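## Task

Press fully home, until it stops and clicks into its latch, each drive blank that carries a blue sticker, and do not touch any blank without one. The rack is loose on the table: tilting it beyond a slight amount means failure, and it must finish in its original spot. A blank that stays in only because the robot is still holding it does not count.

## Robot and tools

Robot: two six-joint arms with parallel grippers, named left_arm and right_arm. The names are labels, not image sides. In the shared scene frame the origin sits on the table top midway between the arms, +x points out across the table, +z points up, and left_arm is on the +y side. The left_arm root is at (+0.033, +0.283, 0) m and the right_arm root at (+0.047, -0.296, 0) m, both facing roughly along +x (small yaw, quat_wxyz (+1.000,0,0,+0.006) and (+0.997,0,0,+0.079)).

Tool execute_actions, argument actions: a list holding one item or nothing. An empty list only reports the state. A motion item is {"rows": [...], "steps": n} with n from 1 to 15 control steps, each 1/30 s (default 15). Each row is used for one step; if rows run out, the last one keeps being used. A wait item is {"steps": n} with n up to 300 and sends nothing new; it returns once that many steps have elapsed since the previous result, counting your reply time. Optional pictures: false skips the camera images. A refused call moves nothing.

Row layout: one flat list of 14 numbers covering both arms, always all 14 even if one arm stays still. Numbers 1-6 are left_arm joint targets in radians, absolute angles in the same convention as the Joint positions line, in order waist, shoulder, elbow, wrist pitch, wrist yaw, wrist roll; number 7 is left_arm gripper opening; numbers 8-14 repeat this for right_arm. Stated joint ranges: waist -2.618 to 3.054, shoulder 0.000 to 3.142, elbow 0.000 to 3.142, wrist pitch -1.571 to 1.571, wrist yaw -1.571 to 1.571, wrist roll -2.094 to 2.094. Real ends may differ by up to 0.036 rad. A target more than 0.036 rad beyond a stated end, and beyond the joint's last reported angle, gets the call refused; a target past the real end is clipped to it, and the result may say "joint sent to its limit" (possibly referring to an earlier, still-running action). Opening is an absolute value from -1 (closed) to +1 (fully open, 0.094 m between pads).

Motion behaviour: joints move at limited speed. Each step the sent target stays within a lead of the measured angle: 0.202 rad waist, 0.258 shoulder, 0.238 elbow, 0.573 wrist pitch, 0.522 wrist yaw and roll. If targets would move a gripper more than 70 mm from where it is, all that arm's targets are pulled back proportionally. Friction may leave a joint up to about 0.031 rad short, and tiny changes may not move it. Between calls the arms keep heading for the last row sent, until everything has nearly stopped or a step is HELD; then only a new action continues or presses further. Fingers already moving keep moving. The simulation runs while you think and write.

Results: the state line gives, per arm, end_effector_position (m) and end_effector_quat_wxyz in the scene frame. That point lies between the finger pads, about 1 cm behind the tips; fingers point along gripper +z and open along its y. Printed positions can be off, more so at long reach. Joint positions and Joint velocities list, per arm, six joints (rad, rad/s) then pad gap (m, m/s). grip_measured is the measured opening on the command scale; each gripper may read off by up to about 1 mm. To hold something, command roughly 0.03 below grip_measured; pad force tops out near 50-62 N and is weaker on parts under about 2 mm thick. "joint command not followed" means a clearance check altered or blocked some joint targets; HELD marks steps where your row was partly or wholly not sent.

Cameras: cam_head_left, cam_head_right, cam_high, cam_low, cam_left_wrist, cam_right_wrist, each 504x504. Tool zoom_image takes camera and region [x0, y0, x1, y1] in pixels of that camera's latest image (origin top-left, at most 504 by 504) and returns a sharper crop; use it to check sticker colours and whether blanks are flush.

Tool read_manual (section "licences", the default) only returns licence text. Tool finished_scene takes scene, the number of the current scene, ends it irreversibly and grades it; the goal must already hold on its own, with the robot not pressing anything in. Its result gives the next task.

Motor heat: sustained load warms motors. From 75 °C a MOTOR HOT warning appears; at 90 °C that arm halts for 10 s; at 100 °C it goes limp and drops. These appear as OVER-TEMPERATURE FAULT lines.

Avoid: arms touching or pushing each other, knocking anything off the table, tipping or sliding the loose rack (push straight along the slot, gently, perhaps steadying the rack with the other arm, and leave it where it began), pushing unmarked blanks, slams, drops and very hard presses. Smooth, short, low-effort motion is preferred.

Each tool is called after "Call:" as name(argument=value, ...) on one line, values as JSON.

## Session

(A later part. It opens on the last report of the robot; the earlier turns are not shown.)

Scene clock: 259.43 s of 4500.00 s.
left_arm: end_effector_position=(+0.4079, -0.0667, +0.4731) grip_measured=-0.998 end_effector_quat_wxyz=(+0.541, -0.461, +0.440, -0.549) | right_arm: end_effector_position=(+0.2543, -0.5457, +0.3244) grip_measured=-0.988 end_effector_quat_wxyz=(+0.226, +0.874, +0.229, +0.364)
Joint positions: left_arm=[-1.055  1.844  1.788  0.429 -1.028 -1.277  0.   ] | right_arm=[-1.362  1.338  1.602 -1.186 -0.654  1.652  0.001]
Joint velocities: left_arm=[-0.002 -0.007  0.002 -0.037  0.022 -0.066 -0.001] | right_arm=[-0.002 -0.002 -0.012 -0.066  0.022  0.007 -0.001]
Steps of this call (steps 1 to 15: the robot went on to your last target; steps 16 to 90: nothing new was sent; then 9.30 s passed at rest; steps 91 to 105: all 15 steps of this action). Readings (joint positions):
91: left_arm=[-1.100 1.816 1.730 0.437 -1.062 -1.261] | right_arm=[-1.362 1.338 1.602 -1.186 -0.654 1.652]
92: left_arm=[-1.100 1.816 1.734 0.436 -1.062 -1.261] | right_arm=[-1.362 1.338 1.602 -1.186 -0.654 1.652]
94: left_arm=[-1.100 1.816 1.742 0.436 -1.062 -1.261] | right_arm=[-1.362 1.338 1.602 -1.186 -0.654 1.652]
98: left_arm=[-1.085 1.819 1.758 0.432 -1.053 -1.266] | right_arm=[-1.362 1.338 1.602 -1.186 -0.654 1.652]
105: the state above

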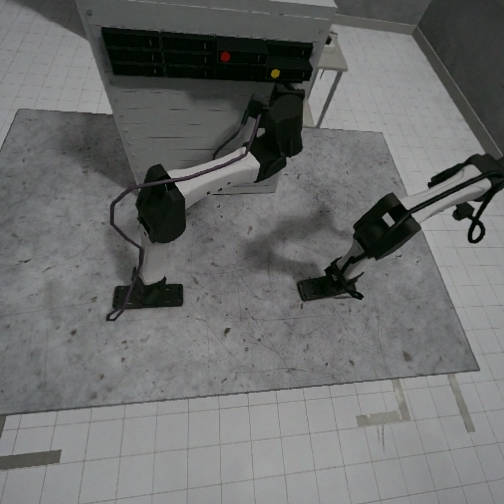

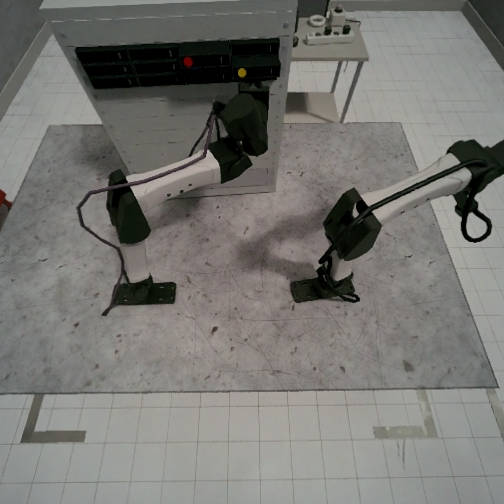

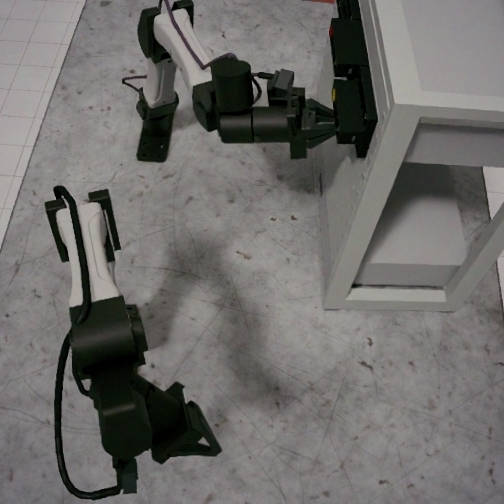

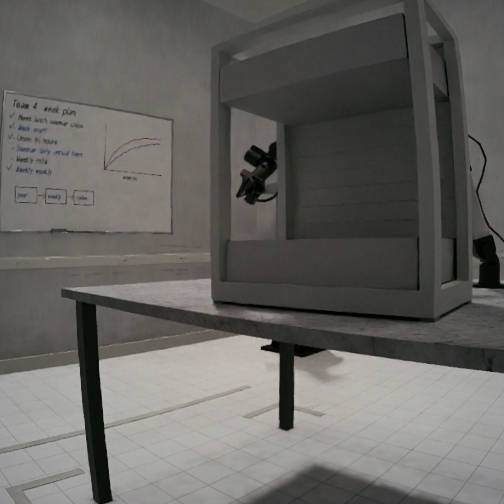

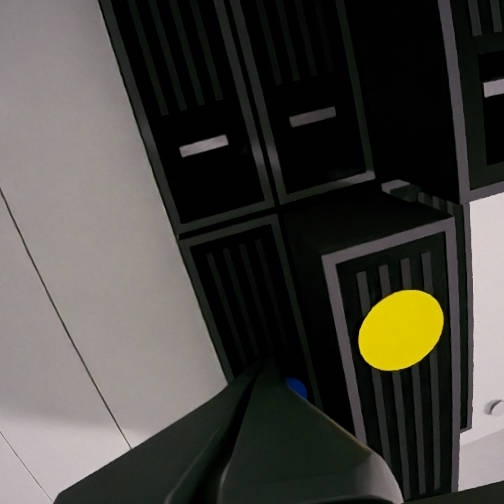

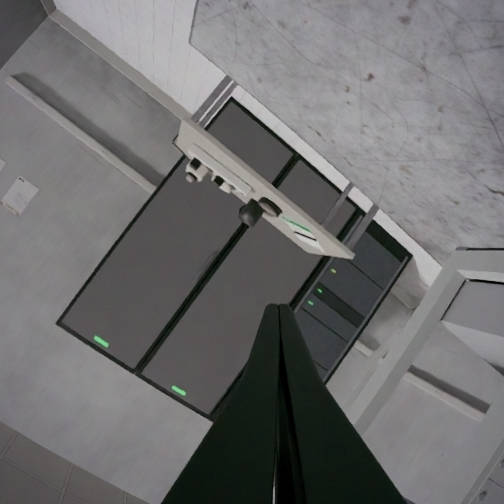

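Call:
execute_actions(actions=[{"rows":[[-1.09,1.82,1.74,0.42,-1.05,-1.27,-1,-1.362,1.338,1.602,-1.186,-0.654,1.652,-1],[-1.12,1.79,1.70,0.43,-1.08,-1.25,-1,-1.362,1.338,1.602,-1.186,-0.654,1.652,-1],[-1.16,1.76,1.66,0.46,-1.12,-1.23,-1,-1.362,1.338,1.602,-1.186,-0.654,1.652,-1],[-1.22,1.72,1.62,0.50,-1.17,-1.2,-1,-1.362,1.338,1.602,-1.186,-0.654,1.652,-1],[-1.22,1.72,1.62,0.50,-1.17,-1.2,-1,-1.362,1.338,1.602,-1.186,-0.654,1.652,-1],[-1.22,1.72,1.62,0.50,-1.17,-1.2,-1,-1.362,1.338,1.602,-1.186,-0.654,1.652,-1],[-1.22,1.72,1.62,0.50,-1.17,-1.2,-1,-1.362,1.338,1.602,-1.186,-0.654,1.652,-1],[-1.22,1.72,1.62,0.50,-1.17,-1.2,-1,-1.362,1.338,1.602,-1.186,-0.654,1.652,-1],[-1.22,1.72,1.62,0.50,-1.17,-1.2,-1,-1.362,1.338,1.602,-1.186,-0.654,1.652,-1],[-1.2,1.60,1.57,0.42,-1.14,-1.23,-1,-1.362,1.338,1.602,-1.186,-0.654,1.652,-1],[-1.2,1.60,1.57,0.42,-1.14,-1.23,-1,-1.362,1.338,1.602,-1.186,-0.654,1.652,-1],[-1.17,1.48,1.51,0.34,-1.10,-1.26,-1,-1.362,1.338,1.602,-1.186,-0.654,1.652,-1],[-1.17,1.48,1.51,0.34,-1.10,-1.26,-1,-1.362,1.338,1.602,-1.186,-0.654,1.652,-1],[-1.07,1.345,1.44,0.22,-1.02,-1.31,-1,-1.362,1.338,1.602,-1.186,-0.654,1.652,-1]],"steps":15}], pictures=false)

Call:
execute_actions(actions=[{"steps":15}])

Scene clock: 275.37 s of 4500.00 s.
left_arm: end_effector_position=(+0.3332, -0.0093, +0.4913) grip_measured=-0.998 end_effector_quat_wxyz=(+0.531, -0.450, +0.466, -0.547) | right_arm: end_effector_position=(+0.2543, -0.5457, +0.3244) grip_measured=-0.988 end_effector_quat_wxyz=(+0.226, +0.874, +0.229, +0.364)
Joint positions: left_arm=[-1.157  1.499  1.502  0.353 -1.086 -1.25   0.   ] | right_arm=[-1.362  1.338  1.602 -1.186 -0.654  1.652  0.001]
Joint velocities: left_arm=[ 0.94  -1.658 -0.706 -0.901  0.374 -0.212 -0.001] | right_arm=[ 0.002 -0.012 -0.022  0.007 -0.007 -0.007 -0.001]
Steps of this call (steps 1 to 15: the robot went on to your last target; steps 16 to 90: nothing new was sent; then 12.43 s passed at rest; steps 91 to 105: all 15 steps of this action). Readings (joint positions):
91: left_arm=[-1.061 1.841 1.784 0.430 -1.029 -1.280] | right_arm=[-1.362 1.338 1.602 -1.186 -0.654 1.652]
92: left_arm=[-1.069 1.831 1.768 0.432 -1.036 -1.276] | right_arm=[-1.362 1.338 1.602 -1.186 -0.654 1.652]
94: left_arm=[-1.111 1.794 1.703 0.445 -1.071 -1.258] | right_arm=[-1.362 1.338 1.602 -1.186 -0.654 1.652]
98: left_arm=[-1.225 1.743 1.644 0.469 -1.123 -1.228] | right_arm=[-1.362 1.338 1.602 -1.186 -0.654 1.652]
105: the state above

Scene clock: 275.87 s of 4500.00 s.
left_arm: end_effector_position=(+0.3301, +0.0573, +0.5213) grip_measured=-0.998 end_effector_quat_wxyz=(+0.531, -0.463, +0.437, -0.559) | right_arm: end_effector_position=(+0.2543, -0.5457, +0.3244) grip_measured=-0.988 end_effector_quat_wxyz=(+0.226, +0.874, +0.229, +0.364)
Joint positions: left_arm=[-1.069  1.328  1.461  0.241 -1.029 -1.3    0.   ] | right_arm=[-1.362  1.338  1.602 -1.186 -0.654  1.652  0.001]
Joint velocities: left_arm=[-0.012  0.027 -0.007 -0.081 -0.11   0.007 -0.   ] | right_arm=[-0.007 -0.007 -0.032 -0.037 -0.007 -0.037  0.001]
Steps of this call (steps 1 to 15: the robot went on to your last target). Readings (joint positions):
1: left_arm=[-1.123 1.444 1.483 0.327 -1.075 -1.260] | right_arm=[-1.362 1.338 1.602 -1.186 -0.654 1.652]
2: left_arm=[-1.094 1.398 1.475 0.309 -1.069 -1.268] | right_arm=[-1.362 1.338 1.602 -1.186 -0.654 1.652]
4: left_arm=[-1.069 1.334 1.474 0.300 -1.061 -1.280] | right_arm=[-1.362 1.338 1.602 -1.186 -0.654 1.652]
8: left_arm=[-1.069 1.309 1.473 0.287 -1.044 -1.293] | right_arm=[-1.362 1.338 1.602 -1.186 -0.654 1.652]
15: the state above

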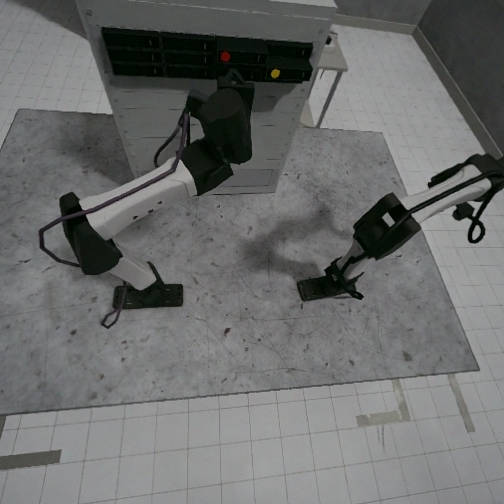

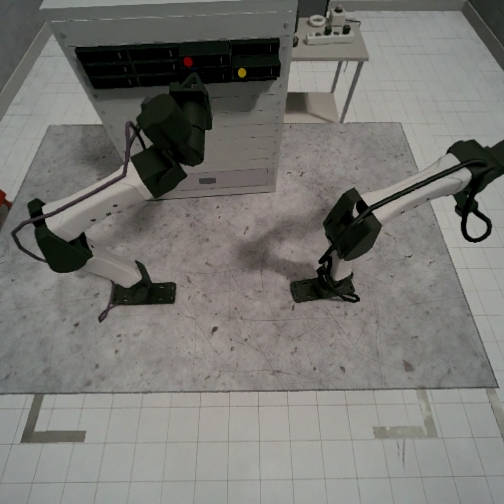

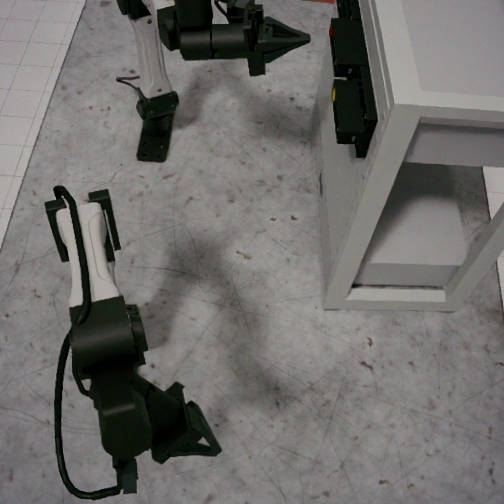

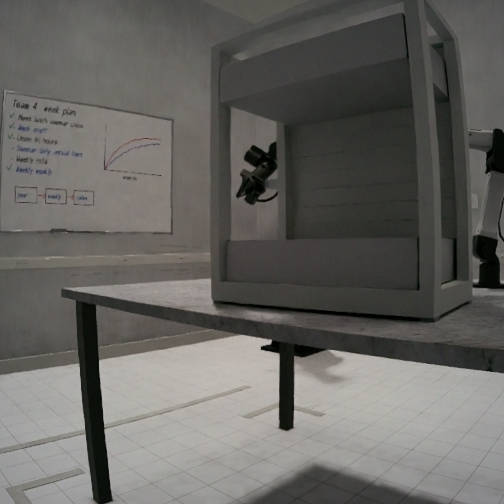

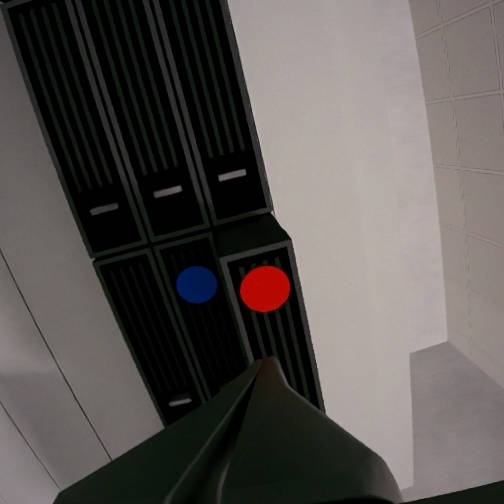

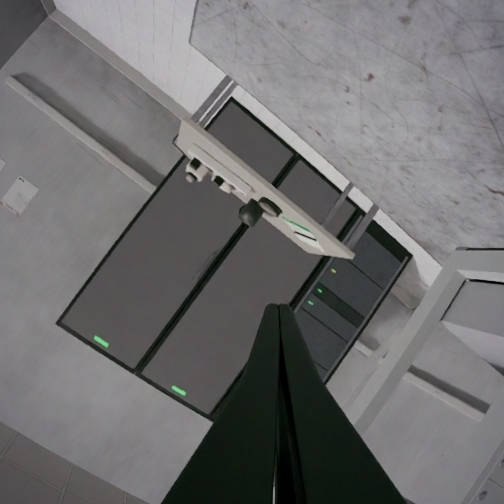

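Call:
execute_actions(actions=[{"rows":[[-1.03,1.405,1.46,0.195,-0.995,-1.32,-1,-1.362,1.338,1.602,-1.186,-0.654,1.652,-1],[-1.03,1.405,1.46,0.195,-0.995,-1.32,-1,-1.362,1.338,1.602,-1.186,-0.654,1.652,-1],[-1.03,1.405,1.46,0.195,-0.995,-1.32,-1,-1.362,1.338,1.602,-1.186,-0.654,1.652,-1],[-1.03,1.405,1.46,0.195,-0.995,-1.32,-1,-1.362,1.338,1.602,-1.186,-0.654,1.652,-1],[-1.03,1.405,1.46,0.195,-0.995,-1.32,-1,-1.362,1.338,1.602,-1.186,-0.654,1.652,-1],[-1.03,1.405,1.46,0.195,-0.995,-1.32,-1,-1.362,1.338,1.602,-1.186,-0.654,1.652,-1],[-1.03,1.405,1.46,0.195,-0.995,-1.32,-1,-1.362,1.338,1.602,-1.186,-0.654,1.652,-1],[-1.03,1.405,1.46,0.195,-0.995,-1.32,-1,-1.362,1.338,1.602,-1.186,-0.654,1.652,-1],[-0.97,1.445,1.51,0.17,-0.945,-1.345,-1,-1.362,1.338,1.602,-1.186,-0.654,1.652,-1]],"steps":15}])

Scene clock: 285.97 s of 4500.00 s.
left_arm: end_effector_position=(+0.3704, +0.0454, +0.4957) grip_measured=-0.998 end_effector_quat_wxyz=(+0.546, -0.460, +0.464, -0.524) | right_arm: end_effector_position=(+0.2543, -0.5457, +0.3244) grip_measured=-0.988 end_effector_quat_wxyz=(+0.226, +0.874, +0.229, +0.364)
Joint positions: left_arm=[-0.977  1.423  1.493  0.19  -0.964 -1.331  0.   ] | right_arm=[-1.362  1.338  1.602 -1.186 -0.654  1.652  0.001]
Joint velocities: left_arm=[-0.002 -0.007  0.002 -0.051  0.11  -0.095 -0.   ] | right_arm=[-0.017 -0.022 -0.012  0.007 -0.007  0.022  0.001]
Steps of this call (steps 1 to 15: the robot went on to your last target; steps 16 to 90: nothing new was sent; then 6.60 s passed at rest; steps 91 to 105: all 15 steps of this action). Readings (joint positions):
91: left_arm=[-1.065 1.332 1.461 0.236 -1.023 -1.303] | right_arm=[-1.362 1.338 1.602 -1.186 -0.654 1.652]
92: left_arm=[-1.057 1.338 1.462 0.236 -1.018 -1.304] | right_arm=[-1.362 1.338 1.602 -1.186 -0.654 1.652]
94: left_arm=[-1.043 1.360 1.462 0.231 -1.013 -1.307] | right_arm=[-1.362 1.338 1.602 -1.186 -0.654 1.652]
98: left_arm=[-1.040 1.392 1.462 0.211 -1.005 -1.310] | right_arm=[-1.362 1.338 1.602 -1.186 -0.654 1.652]
105: the state above

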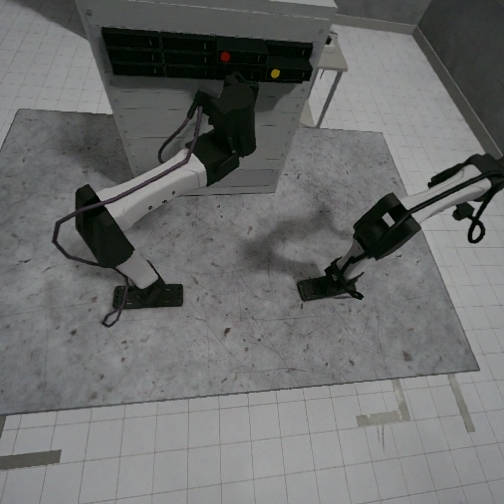

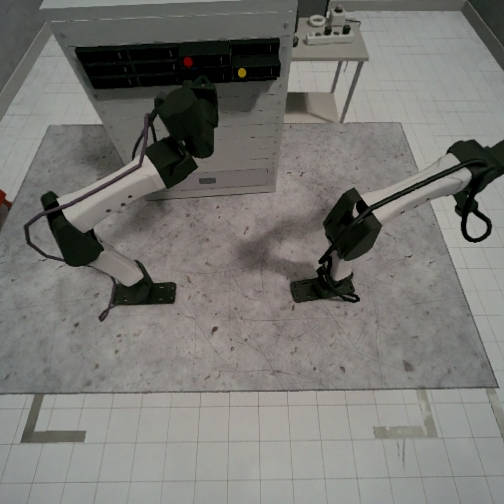

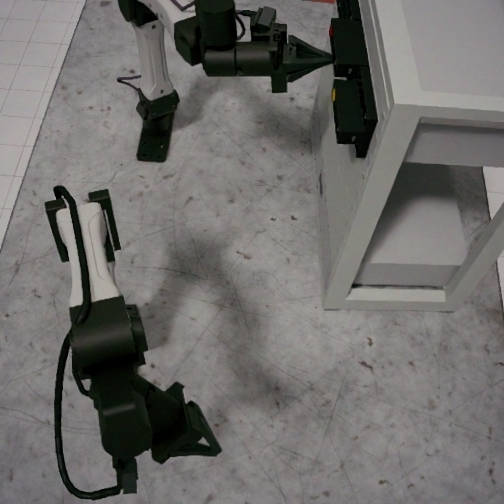

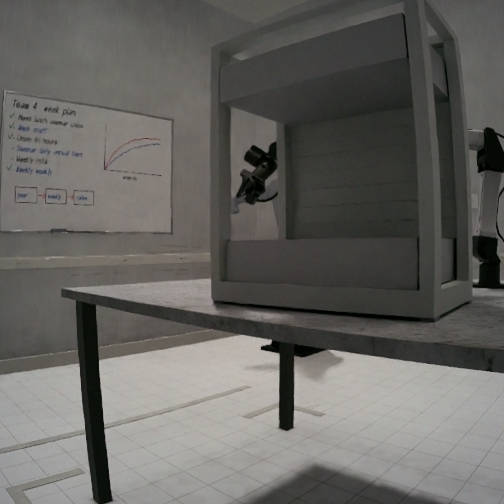

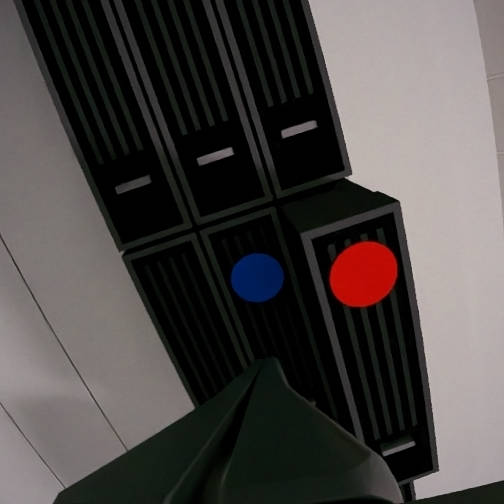

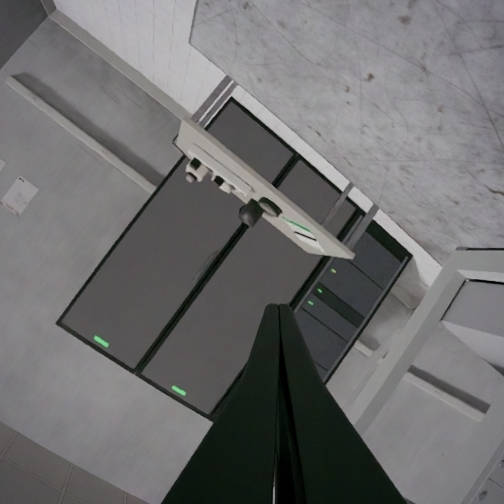

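Call:
execute_actions(actions=[{"rows":[[-0.94,1.46,1.53,0.17,-0.92,-1.36,-1,-1.362,1.338,1.602,-1.186,-0.654,1.652,-1],[-0.94,1.46,1.53,0.17,-0.92,-1.36,-1,-1.362,1.338,1.602,-1.186,-0.654,1.652,-1],[-0.94,1.46,1.53,0.17,-0.92,-1.36,-1,-1.362,1.338,1.602,-1.186,-0.654,1.652,-1],[-0.91,1.485,1.55,0.165,-0.895,-1.37,-1,-1.362,1.338,1.602,-1.186,-0.654,1.652,-1],[-0.91,1.485,1.55,0.165,-0.895,-1.37,-1,-1.362,1.338,1.602,-1.186,-0.654,1.652,-1],[-0.91,1.485,1.55,0.165,-0.895,-1.37,-1,-1.362,1.338,1.602,-1.186,-0.654,1.652,-1],[-0.88,1.51,1.57,0.16,-0.87,-1.385,-1,-1.362,1.338,1.602,-1.186,-0.654,1.652,-1]],"steps":15}])

Scene clock: 292.00 s of 4500.00 s.
left_arm: end_effector_position=(+0.3979, +0.0516, +0.5021) grip_measured=-0.998 end_effector_quat_wxyz=(+0.545, -0.466, +0.450, -0.532) | right_arm: end_effector_position=(+0.2543, -0.5457, +0.3244) grip_measured=-0.988 end_effector_quat_wxyz=(+0.226, +0.874, +0.229, +0.364)
Joint positions: left_arm=[-0.894  1.477  1.556  0.18  -0.892 -1.372  0.   ] | right_arm=[-1.362  1.338  1.602 -1.186 -0.654  1.652  0.001]
Joint velocities: left_arm=[-0.002 -0.022 -0.012  0.007 -0.051  0.007  0.001] | right_arm=[ 0.017  0.002  0.002 -0.007  0.022 -0.007  0.001]
Steps of this call (steps 1 to 30: the robot went on to your last target; steps 31 to 90: nothing new was sent; then 2.53 s passed at rest; steps 91 to 105: all 15 steps of this action). Readings (joint positions):
91: left_arm=[-0.974 1.424 1.498 0.185 -0.947 -1.339] | right_arm=[-1.362 1.338 1.602 -1.186 -0.654 1.652]
92: left_arm=[-0.967 1.429 1.505 0.185 -0.942 -1.341] | right_arm=[-1.362 1.338 1.602 -1.186 -0.654 1.652]
94: left_arm=[-0.950 1.437 1.517 0.183 -0.933 -1.346] | right_arm=[-1.362 1.338 1.602 -1.186 -0.654 1.652]
98: left_arm=[-0.907 1.466 1.548 0.182 -0.907 -1.360] | right_arm=[-1.362 1.338 1.602 -1.186 -0.654 1.652]
105: the state above

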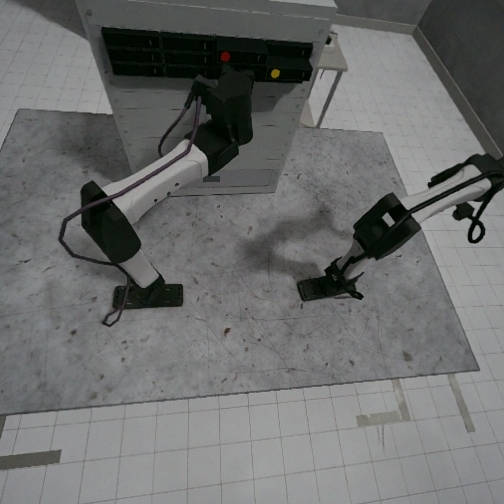

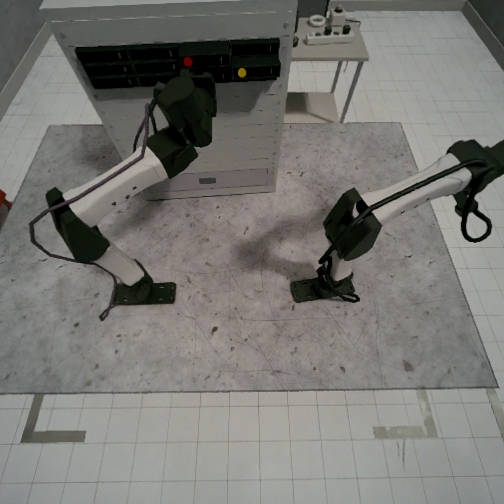

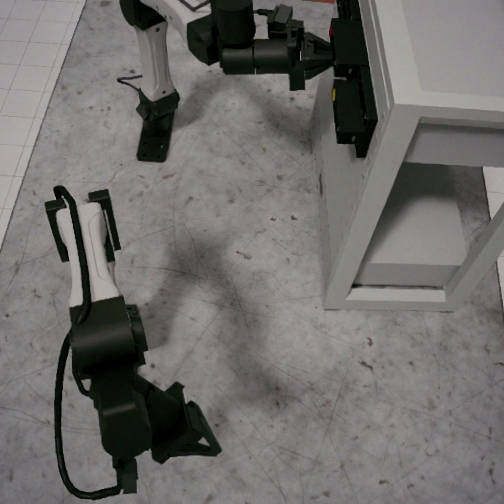

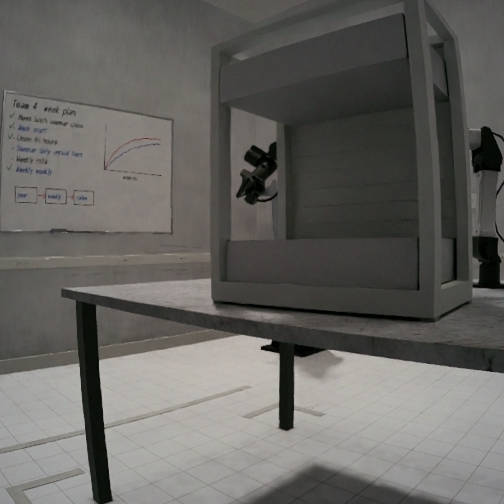

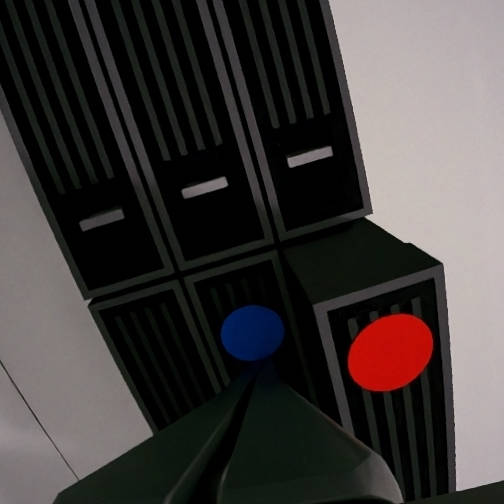

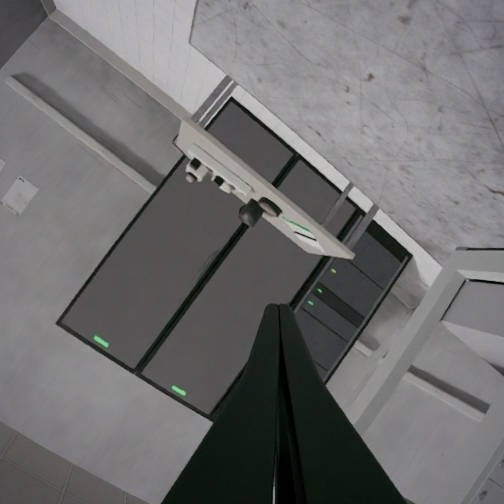

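Call:
execute_actions(actions=[{"rows":[[-0.875,1.52,1.565,0.165,-0.87,-1.385,-1,-1.362,1.338,1.602,-1.186,-0.654,1.652,-1],[-0.875,1.52,1.565,0.165,-0.87,-1.385,-1,-1.362,1.338,1.602,-1.186,-0.654,1.652,-1],[-0.875,1.52,1.565,0.165,-0.87,-1.385,-1,-1.362,1.338,1.602,-1.186,-0.654,1.652,-1],[-0.85,1.56,1.575,0.16,-0.85,-1.39,-1,-1.362,1.338,1.602,-1.186,-0.654,1.652,-1]],"steps":15}])

Scene clock: 296.87 s of 4500.00 s.
left_arm: end_effector_position=(+0.3993, +0.0515, +0.5014) grip_measured=-0.998 end_effector_quat_wxyz=(+0.544, -0.468, +0.450, -0.532) | right_arm: end_effector_position=(+0.2543, -0.5457, +0.3244) grip_measured=-0.988 end_effector_quat_wxyz=(+0.226, +0.874, +0.229, +0.364)
Joint positions: left_arm=[-0.892  1.482  1.562  0.174 -0.894 -1.38   0.   ] | right_arm=[-1.362  1.338  1.602 -1.186 -0.654  1.652  0.001]
Joint velocities: left_arm=[ 0.002  0.002 -0.012 -0.007 -0.022 -0.007 -0.001] | right_arm=[ 0.012 -0.007  0.022 -0.007 -0.007 -0.037  0.   ]
Steps of this call (steps 1 to 15: the robot went on to your last target; steps 16 to 90: nothing new was sent; then 1.37 s passed at rest; steps 91 to 105: all 15 steps of this action). Readings (joint positions):
91: left_arm=[-0.894 1.477 1.557 0.180 -0.892 -1.376] | right_arm=[-1.362 1.338 1.602 -1.186 -0.654 1.652]
92: left_arm=[-0.894 1.477 1.557 0.180 -0.892 -1.376] | right_arm=[-1.362 1.338 1.602 -1.186 -0.654 1.652]
94: left_arm=[-0.892 1.481 1.558 0.180 -0.892 -1.377] | right_arm=[-1.362 1.338 1.602 -1.186 -0.654 1.652]
98: left_arm=[-0.892 1.482 1.562 0.175 -0.894 -1.379] | right_arm=[-1.362 1.338 1.602 -1.186 -0.654 1.652]
105: the state above

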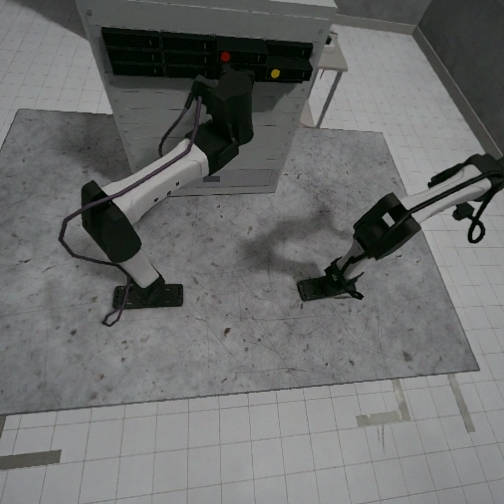

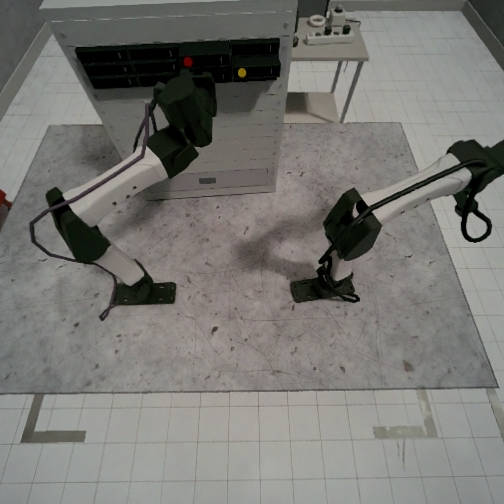

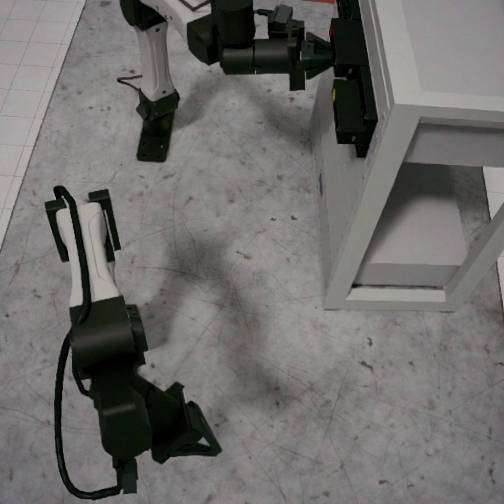

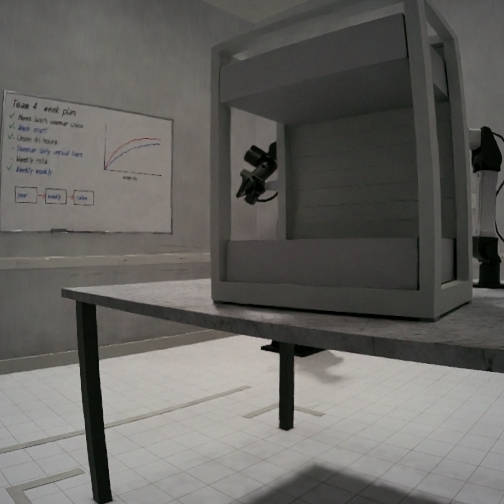

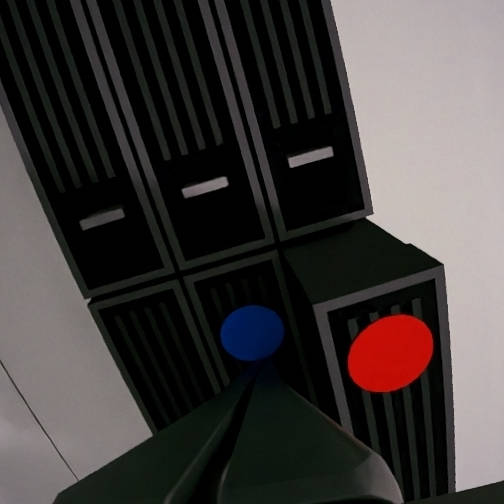

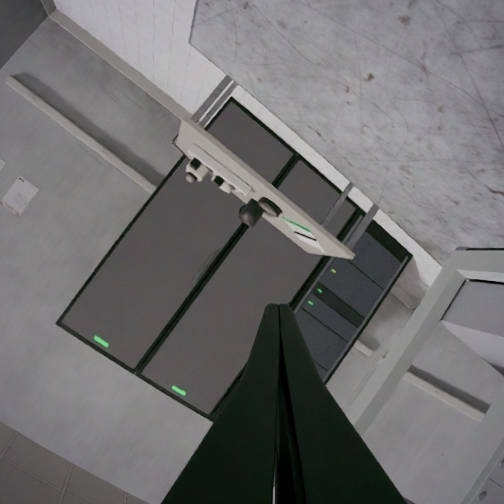

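Call:
zoom_image(camera="cam_left_wrist", region=[70, 200, 330, 400])

Region (70, 200, 330, 400) of cam_left_wrist's 504x504 image, scaled by 1.938, with more detail than that image has; it fills the top 388 rows of this view, and the rest is white.

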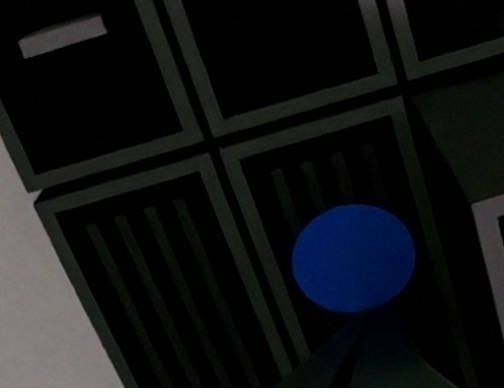

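Call:
execute_actions(actions=[{"rows":[[-0.91,1.47,1.55,0.175,-0.895,-1.38,-1,-1.362,1.338,1.602,-1.186,-0.654,1.652,-1],[-0.91,1.47,1.55,0.175,-0.895,-1.38,-1,-1.362,1.338,1.602,-1.186,-0.654,1.652,-1],[-0.91,1.47,1.51,0.17,-0.895,-1.38,-1,-1.362,1.338,1.602,-1.186,-0.654,1.652,-1]],"steps":14}])

Scene clock: 305.53 s of 4500.00 s.
left_arm: end_effector_position=(+0.3977, +0.0474, +0.4926) grip_measured=-0.998 end_effector_quat_wxyz=(+0.542, -0.466, +0.458, -0.528) | right_arm: end_effector_position=(+0.2543, -0.5457, +0.3244) grip_measured=-0.988 end_effector_quat_wxyz=(+0.226, +0.874, +0.229, +0.364)
Joint positions: left_arm=[-0.902  1.477  1.534  0.18  -0.897 -1.381  0.   ] | right_arm=[-1.362  1.338  1.602 -1.186 -0.654  1.652  0.001]
Joint velocities: left_arm=[-0.002 -0.012 -0.017  0.007  0.066 -0.007 -0.001] | right_arm=[ 0.007 -0.007  0.002 -0.007  0.037 -0.022  0.   ]
Steps of this call (steps 1 to 15: the robot went on to your last target; steps 16 to 90: nothing new was sent; then 5.20 s passed at rest; steps 91 to 104: all 14 steps of this action). Readings (joint positions):
91: left_arm=[-0.897 1.479 1.563 0.174 -0.897 -1.381] | right_arm=[-1.362 1.338 1.602 -1.186 -0.654 1.652]
92: left_arm=[-0.900 1.479 1.563 0.175 -0.897 -1.381] | right_arm=[-1.362 1.338 1.602 -1.186 -0.654 1.652]
94: left_arm=[-0.901 1.477 1.552 0.180 -0.897 -1.381] | right_arm=[-1.362 1.338 1.602 -1.186 -0.654 1.652]
98: left_arm=[-0.902 1.477 1.534 0.180 -0.897 -1.381] | right_arm=[-1.362 1.338 1.602 -1.186 -0.654 1.652]
104: the state above

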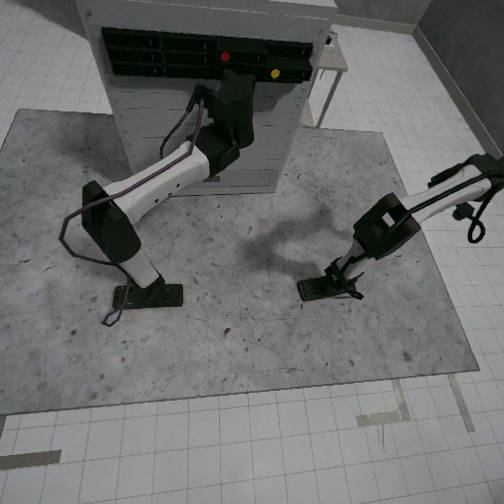

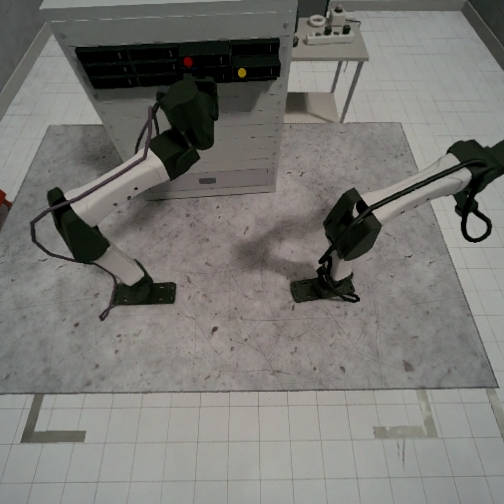

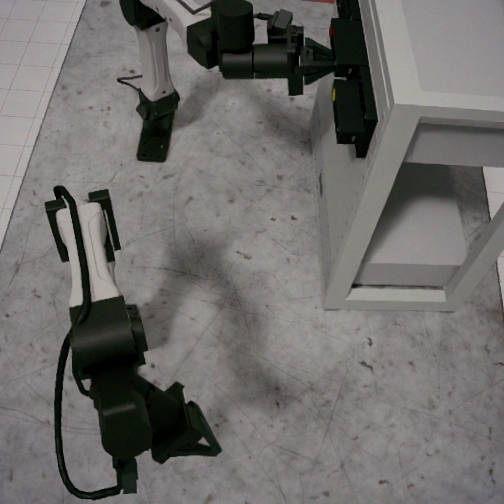

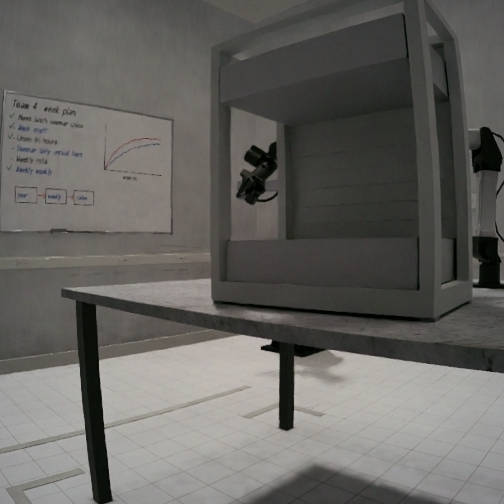

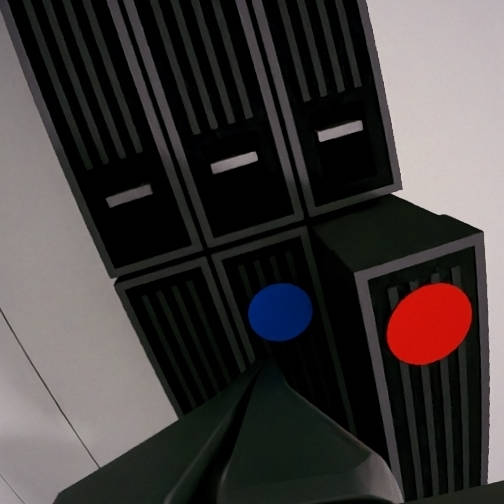

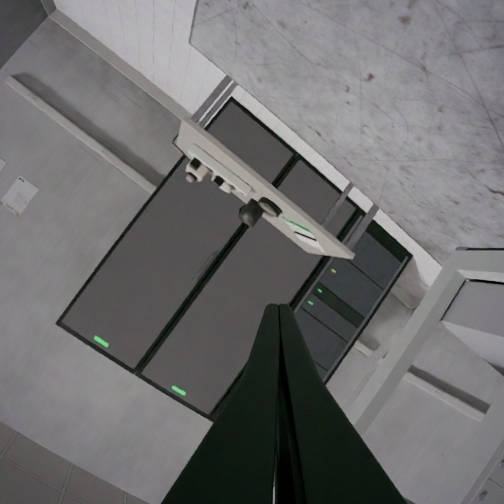

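Call:
execute_actions(actions=[{"rows":[[-0.89,1.49,1.555,0.17,-0.885,-1.385,-1,-1.362,1.338,1.602,-1.186,-0.654,1.652,-1],[-0.89,1.49,1.555,0.17,-0.885,-1.385,-1,-1.362,1.338,1.602,-1.186,-0.654,1.652,-1],[-0.89,1.49,1.555,0.17,-0.885,-1.385,-1,-1.362,1.338,1.602,-1.186,-0.654,1.652,-1],[-0.865,1.53,1.565,0.165,-0.87,-1.39,-1,-1.362,1.338,1.602,-1.186,-0.654,1.652,-1],[-0.865,1.53,1.565,0.165,-0.87,-1.39,-1,-1.362,1.338,1.602,-1.186,-0.654,1.652,-1],[-0.865,1.53,1.565,0.165,-0.87,-1.39,-1,-1.362,1.338,1.602,-1.186,-0.654,1.652,-1],[-0.83,1.57,1.585,0.16,-0.85,-1.39,-1,-1.362,1.338,1.602,-1.186,-0.654,1.652,-1]],"steps":15}])

Scene clock: 310.83 s of 4500.00 s.
left_arm: end_effector_position=(+0.4003, +0.0477, +0.4928) grip_measured=-0.998 end_effector_quat_wxyz=(+0.544, -0.466, +0.467, -0.519) | right_arm: end_effector_position=(+0.2543, -0.5457, +0.3244) grip_measured=-0.988 end_effector_quat_wxyz=(+0.226, +0.874, +0.229, +0.364)
Joint positions: left_arm=[-0.897  1.487  1.563  0.133 -0.897 -1.382  0.   ] | right_arm=[-1.362  1.338  1.602 -1.186 -0.654  1.652  0.001]
Joint velocities: left_arm=[ 0.002 -0.007  0.007 -0.037 -0.037 -0.095 -0.001] | right_arm=[-0.017  0.002 -0.002 -0.007 -0.066 -0.037 -0.001]
Steps of this call (steps 1 to 15: the robot went on to your last target; steps 16 to 90: nothing new was sent; then 1.80 s passed at rest; steps 91 to 105: all 15 steps of this action). Readings (joint positions):
91: left_arm=[-0.902 1.477 1.534 0.180 -0.896 -1.381] | right_arm=[-1.362 1.338 1.602 -1.186 -0.654 1.652]
92: left_arm=[-0.902 1.477 1.534 0.180 -0.896 -1.381] | right_arm=[-1.362 1.338 1.602 -1.186 -0.654 1.652]
94: left_arm=[-0.899 1.479 1.537 0.178 -0.894 -1.381] | right_arm=[-1.362 1.338 1.602 -1.186 -0.654 1.652]
98: left_arm=[-0.897 1.487 1.554 0.155 -0.897 -1.381] | right_arm=[-1.362 1.338 1.602 -1.186 -0.654 1.652]
105: the state above

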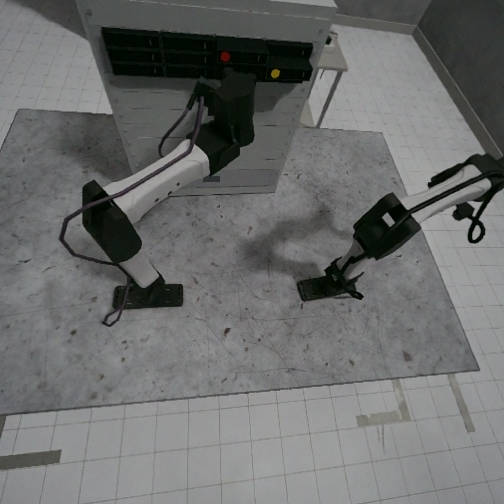

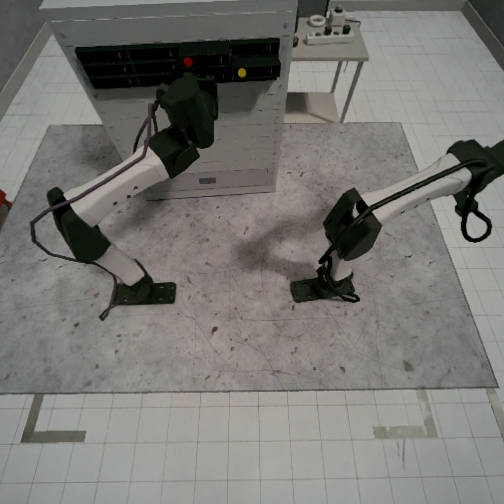

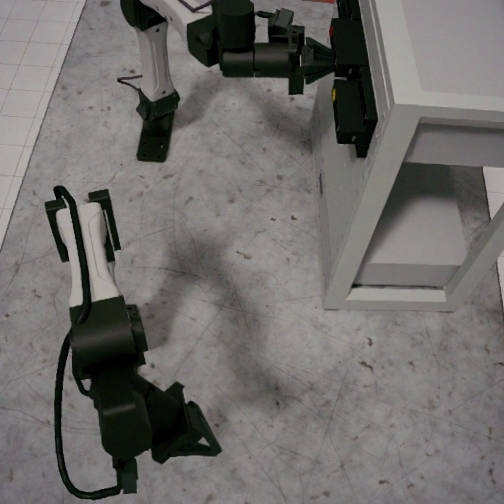

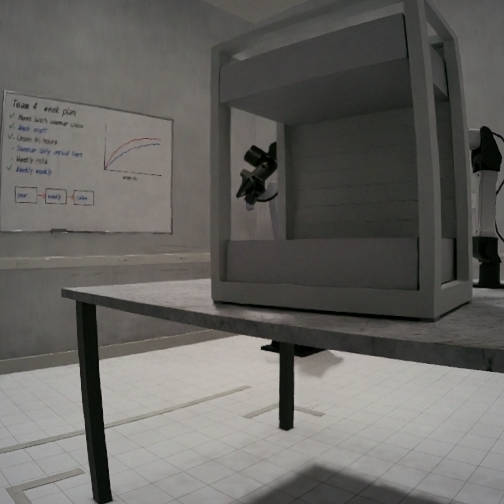

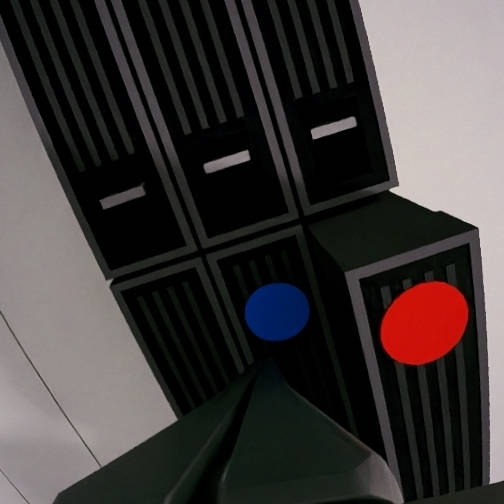

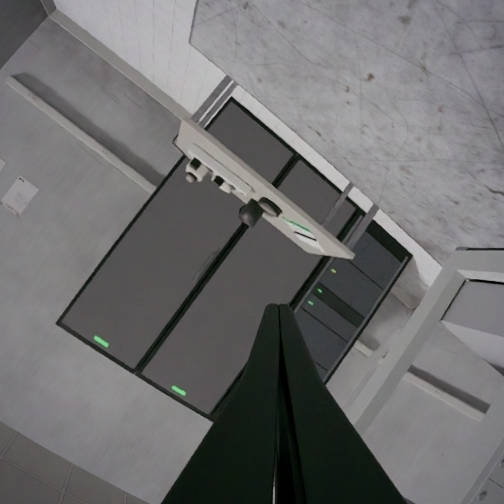

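Call:
execute_actions(actions=[{"rows":[[-0.90,1.48,1.55,0.15,-0.89,-1.38,-1,-1.362,1.338,1.602,-1.186,-0.654,1.652,-1],[-0.94,1.45,1.52,0.17,-0.92,-1.36,-1,-1.362,1.338,1.602,-1.186,-0.654,1.652,-1],[-0.98,1.42,1.49,0.18,-0.96,-1.35,-1,-1.362,1.338,1.602,-1.186,-0.654,1.652,-1],[-1.07,1.36,1.40,0.22,-1.03,-1.3,-1,-1.362,1.338,1.602,-1.186,-0.654,1.652,-1]],"steps":15}])

Call:
zoom_image(camera="cam_left_wrist", region=[60, 100, 400, 420])

Call:
zoom_image(camera="cam_head_left", region=[190, 20, 330, 110])

Scene clock: 319.43 s of 4500.00 s.
left_arm: end_effector_position=(+0.3408, +0.0339, +0.4892) grip_measured=-0.998 end_effector_quat_wxyz=(+0.534, -0.450, +0.477, -0.534) | right_arm: end_effector_position=(+0.2543, -0.5457, +0.3244) grip_measured=-0.988 end_effector_quat_wxyz=(+0.226, +0.874, +0.229, +0.364)
Joint positions: left_arm=[-1.072  1.371  1.425  0.215 -1.014 -1.312  0.   ] | right_arm=[-1.362  1.338  1.602 -1.186 -0.654  1.652  0.001]
Joint velocities: left_arm=[ 0.002 -0.022 -0.007 -0.007 -0.007 -0.007 -0.   ] | right_arm=[ 0.002 -0.007  0.017 -0.022  0.022 -0.037  0.   ]
Steps of this call (steps 1 to 15: the robot went on to your last target; steps 16 to 90: nothing new was sent; then 5.10 s passed at rest; steps 91 to 105: all 15 steps of this action). Readings (joint positions):
91: left_arm=[-0.902 1.484 1.564 0.130 -0.899 -1.383] | right_arm=[-1.362 1.338 1.602 -1.186 -0.654 1.652]
92: left_arm=[-0.907 1.482 1.561 0.138 -0.900 -1.380] | right_arm=[-1.362 1.338 1.602 -1.186 -0.654 1.652]
94: left_arm=[-0.948 1.452 1.515 0.166 -0.929 -1.365] | right_arm=[-1.362 1.338 1.602 -1.186 -0.654 1.652]
98: left_arm=[-1.069 1.381 1.425 0.188 -0.981 -1.331] | right_arm=[-1.362 1.338 1.602 -1.186 -0.654 1.652]
105: the state above

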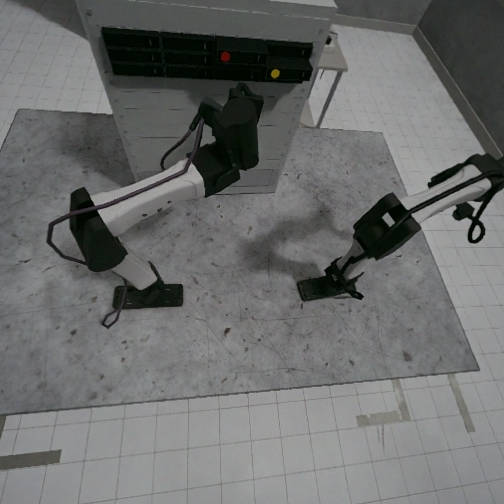

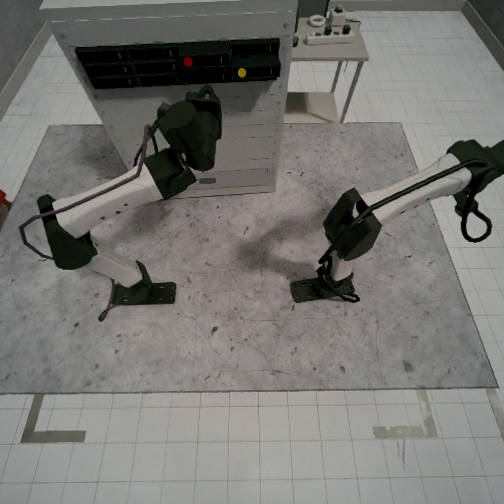

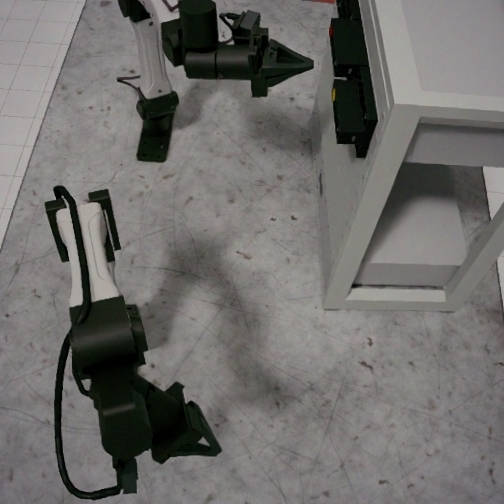

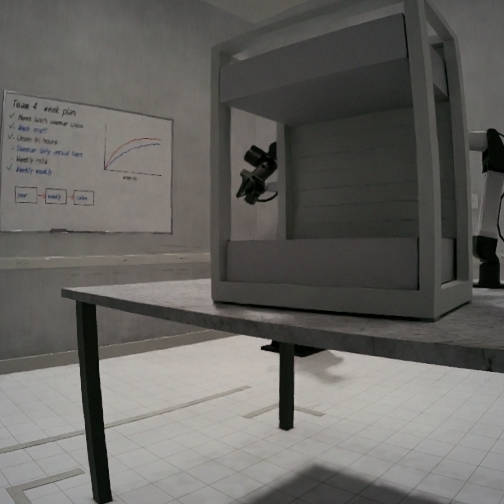

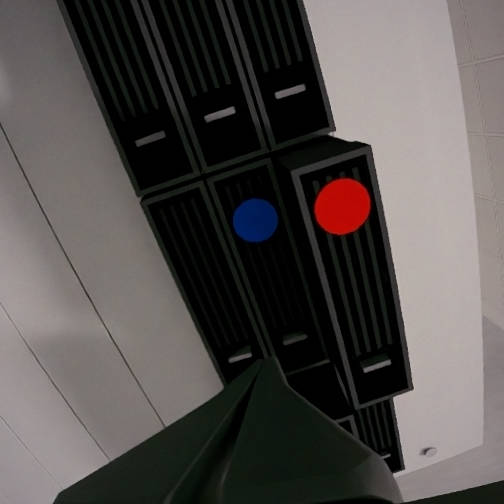

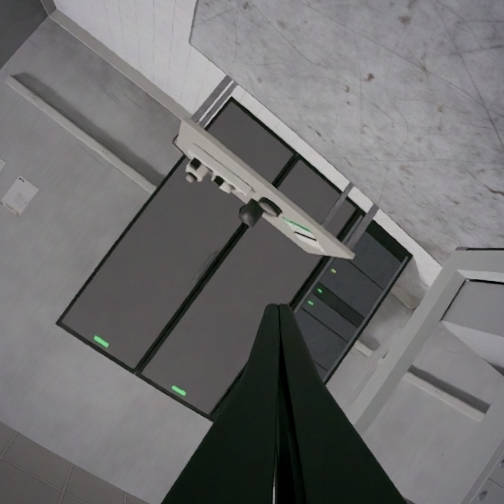

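Region (60, 100, 400, 420) of cam_left_wrist's 504x504 image, scaled by 1.482, with more detail than that image has; it fills the top 474 rows of this view, and the rest is white.

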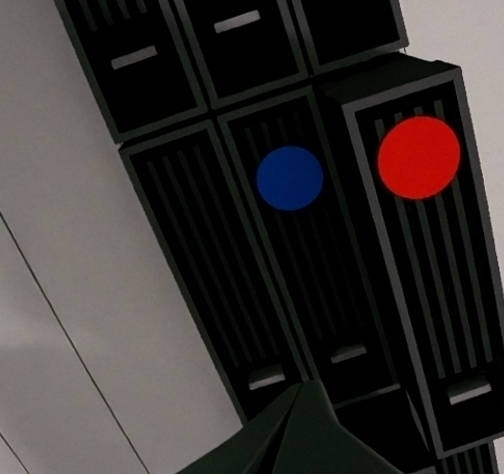

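Region (190, 20, 330, 110) of cam_head_left's 504x504 image, scaled by 3.600, with more detail than that image has; it fills the top 324 rows of this view, and the rest is white.

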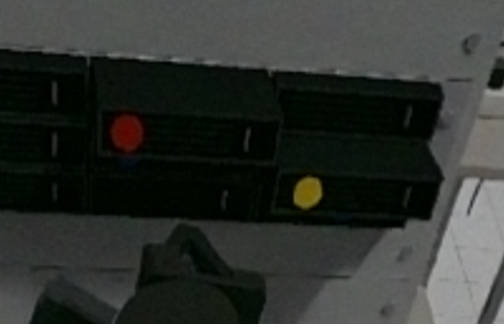

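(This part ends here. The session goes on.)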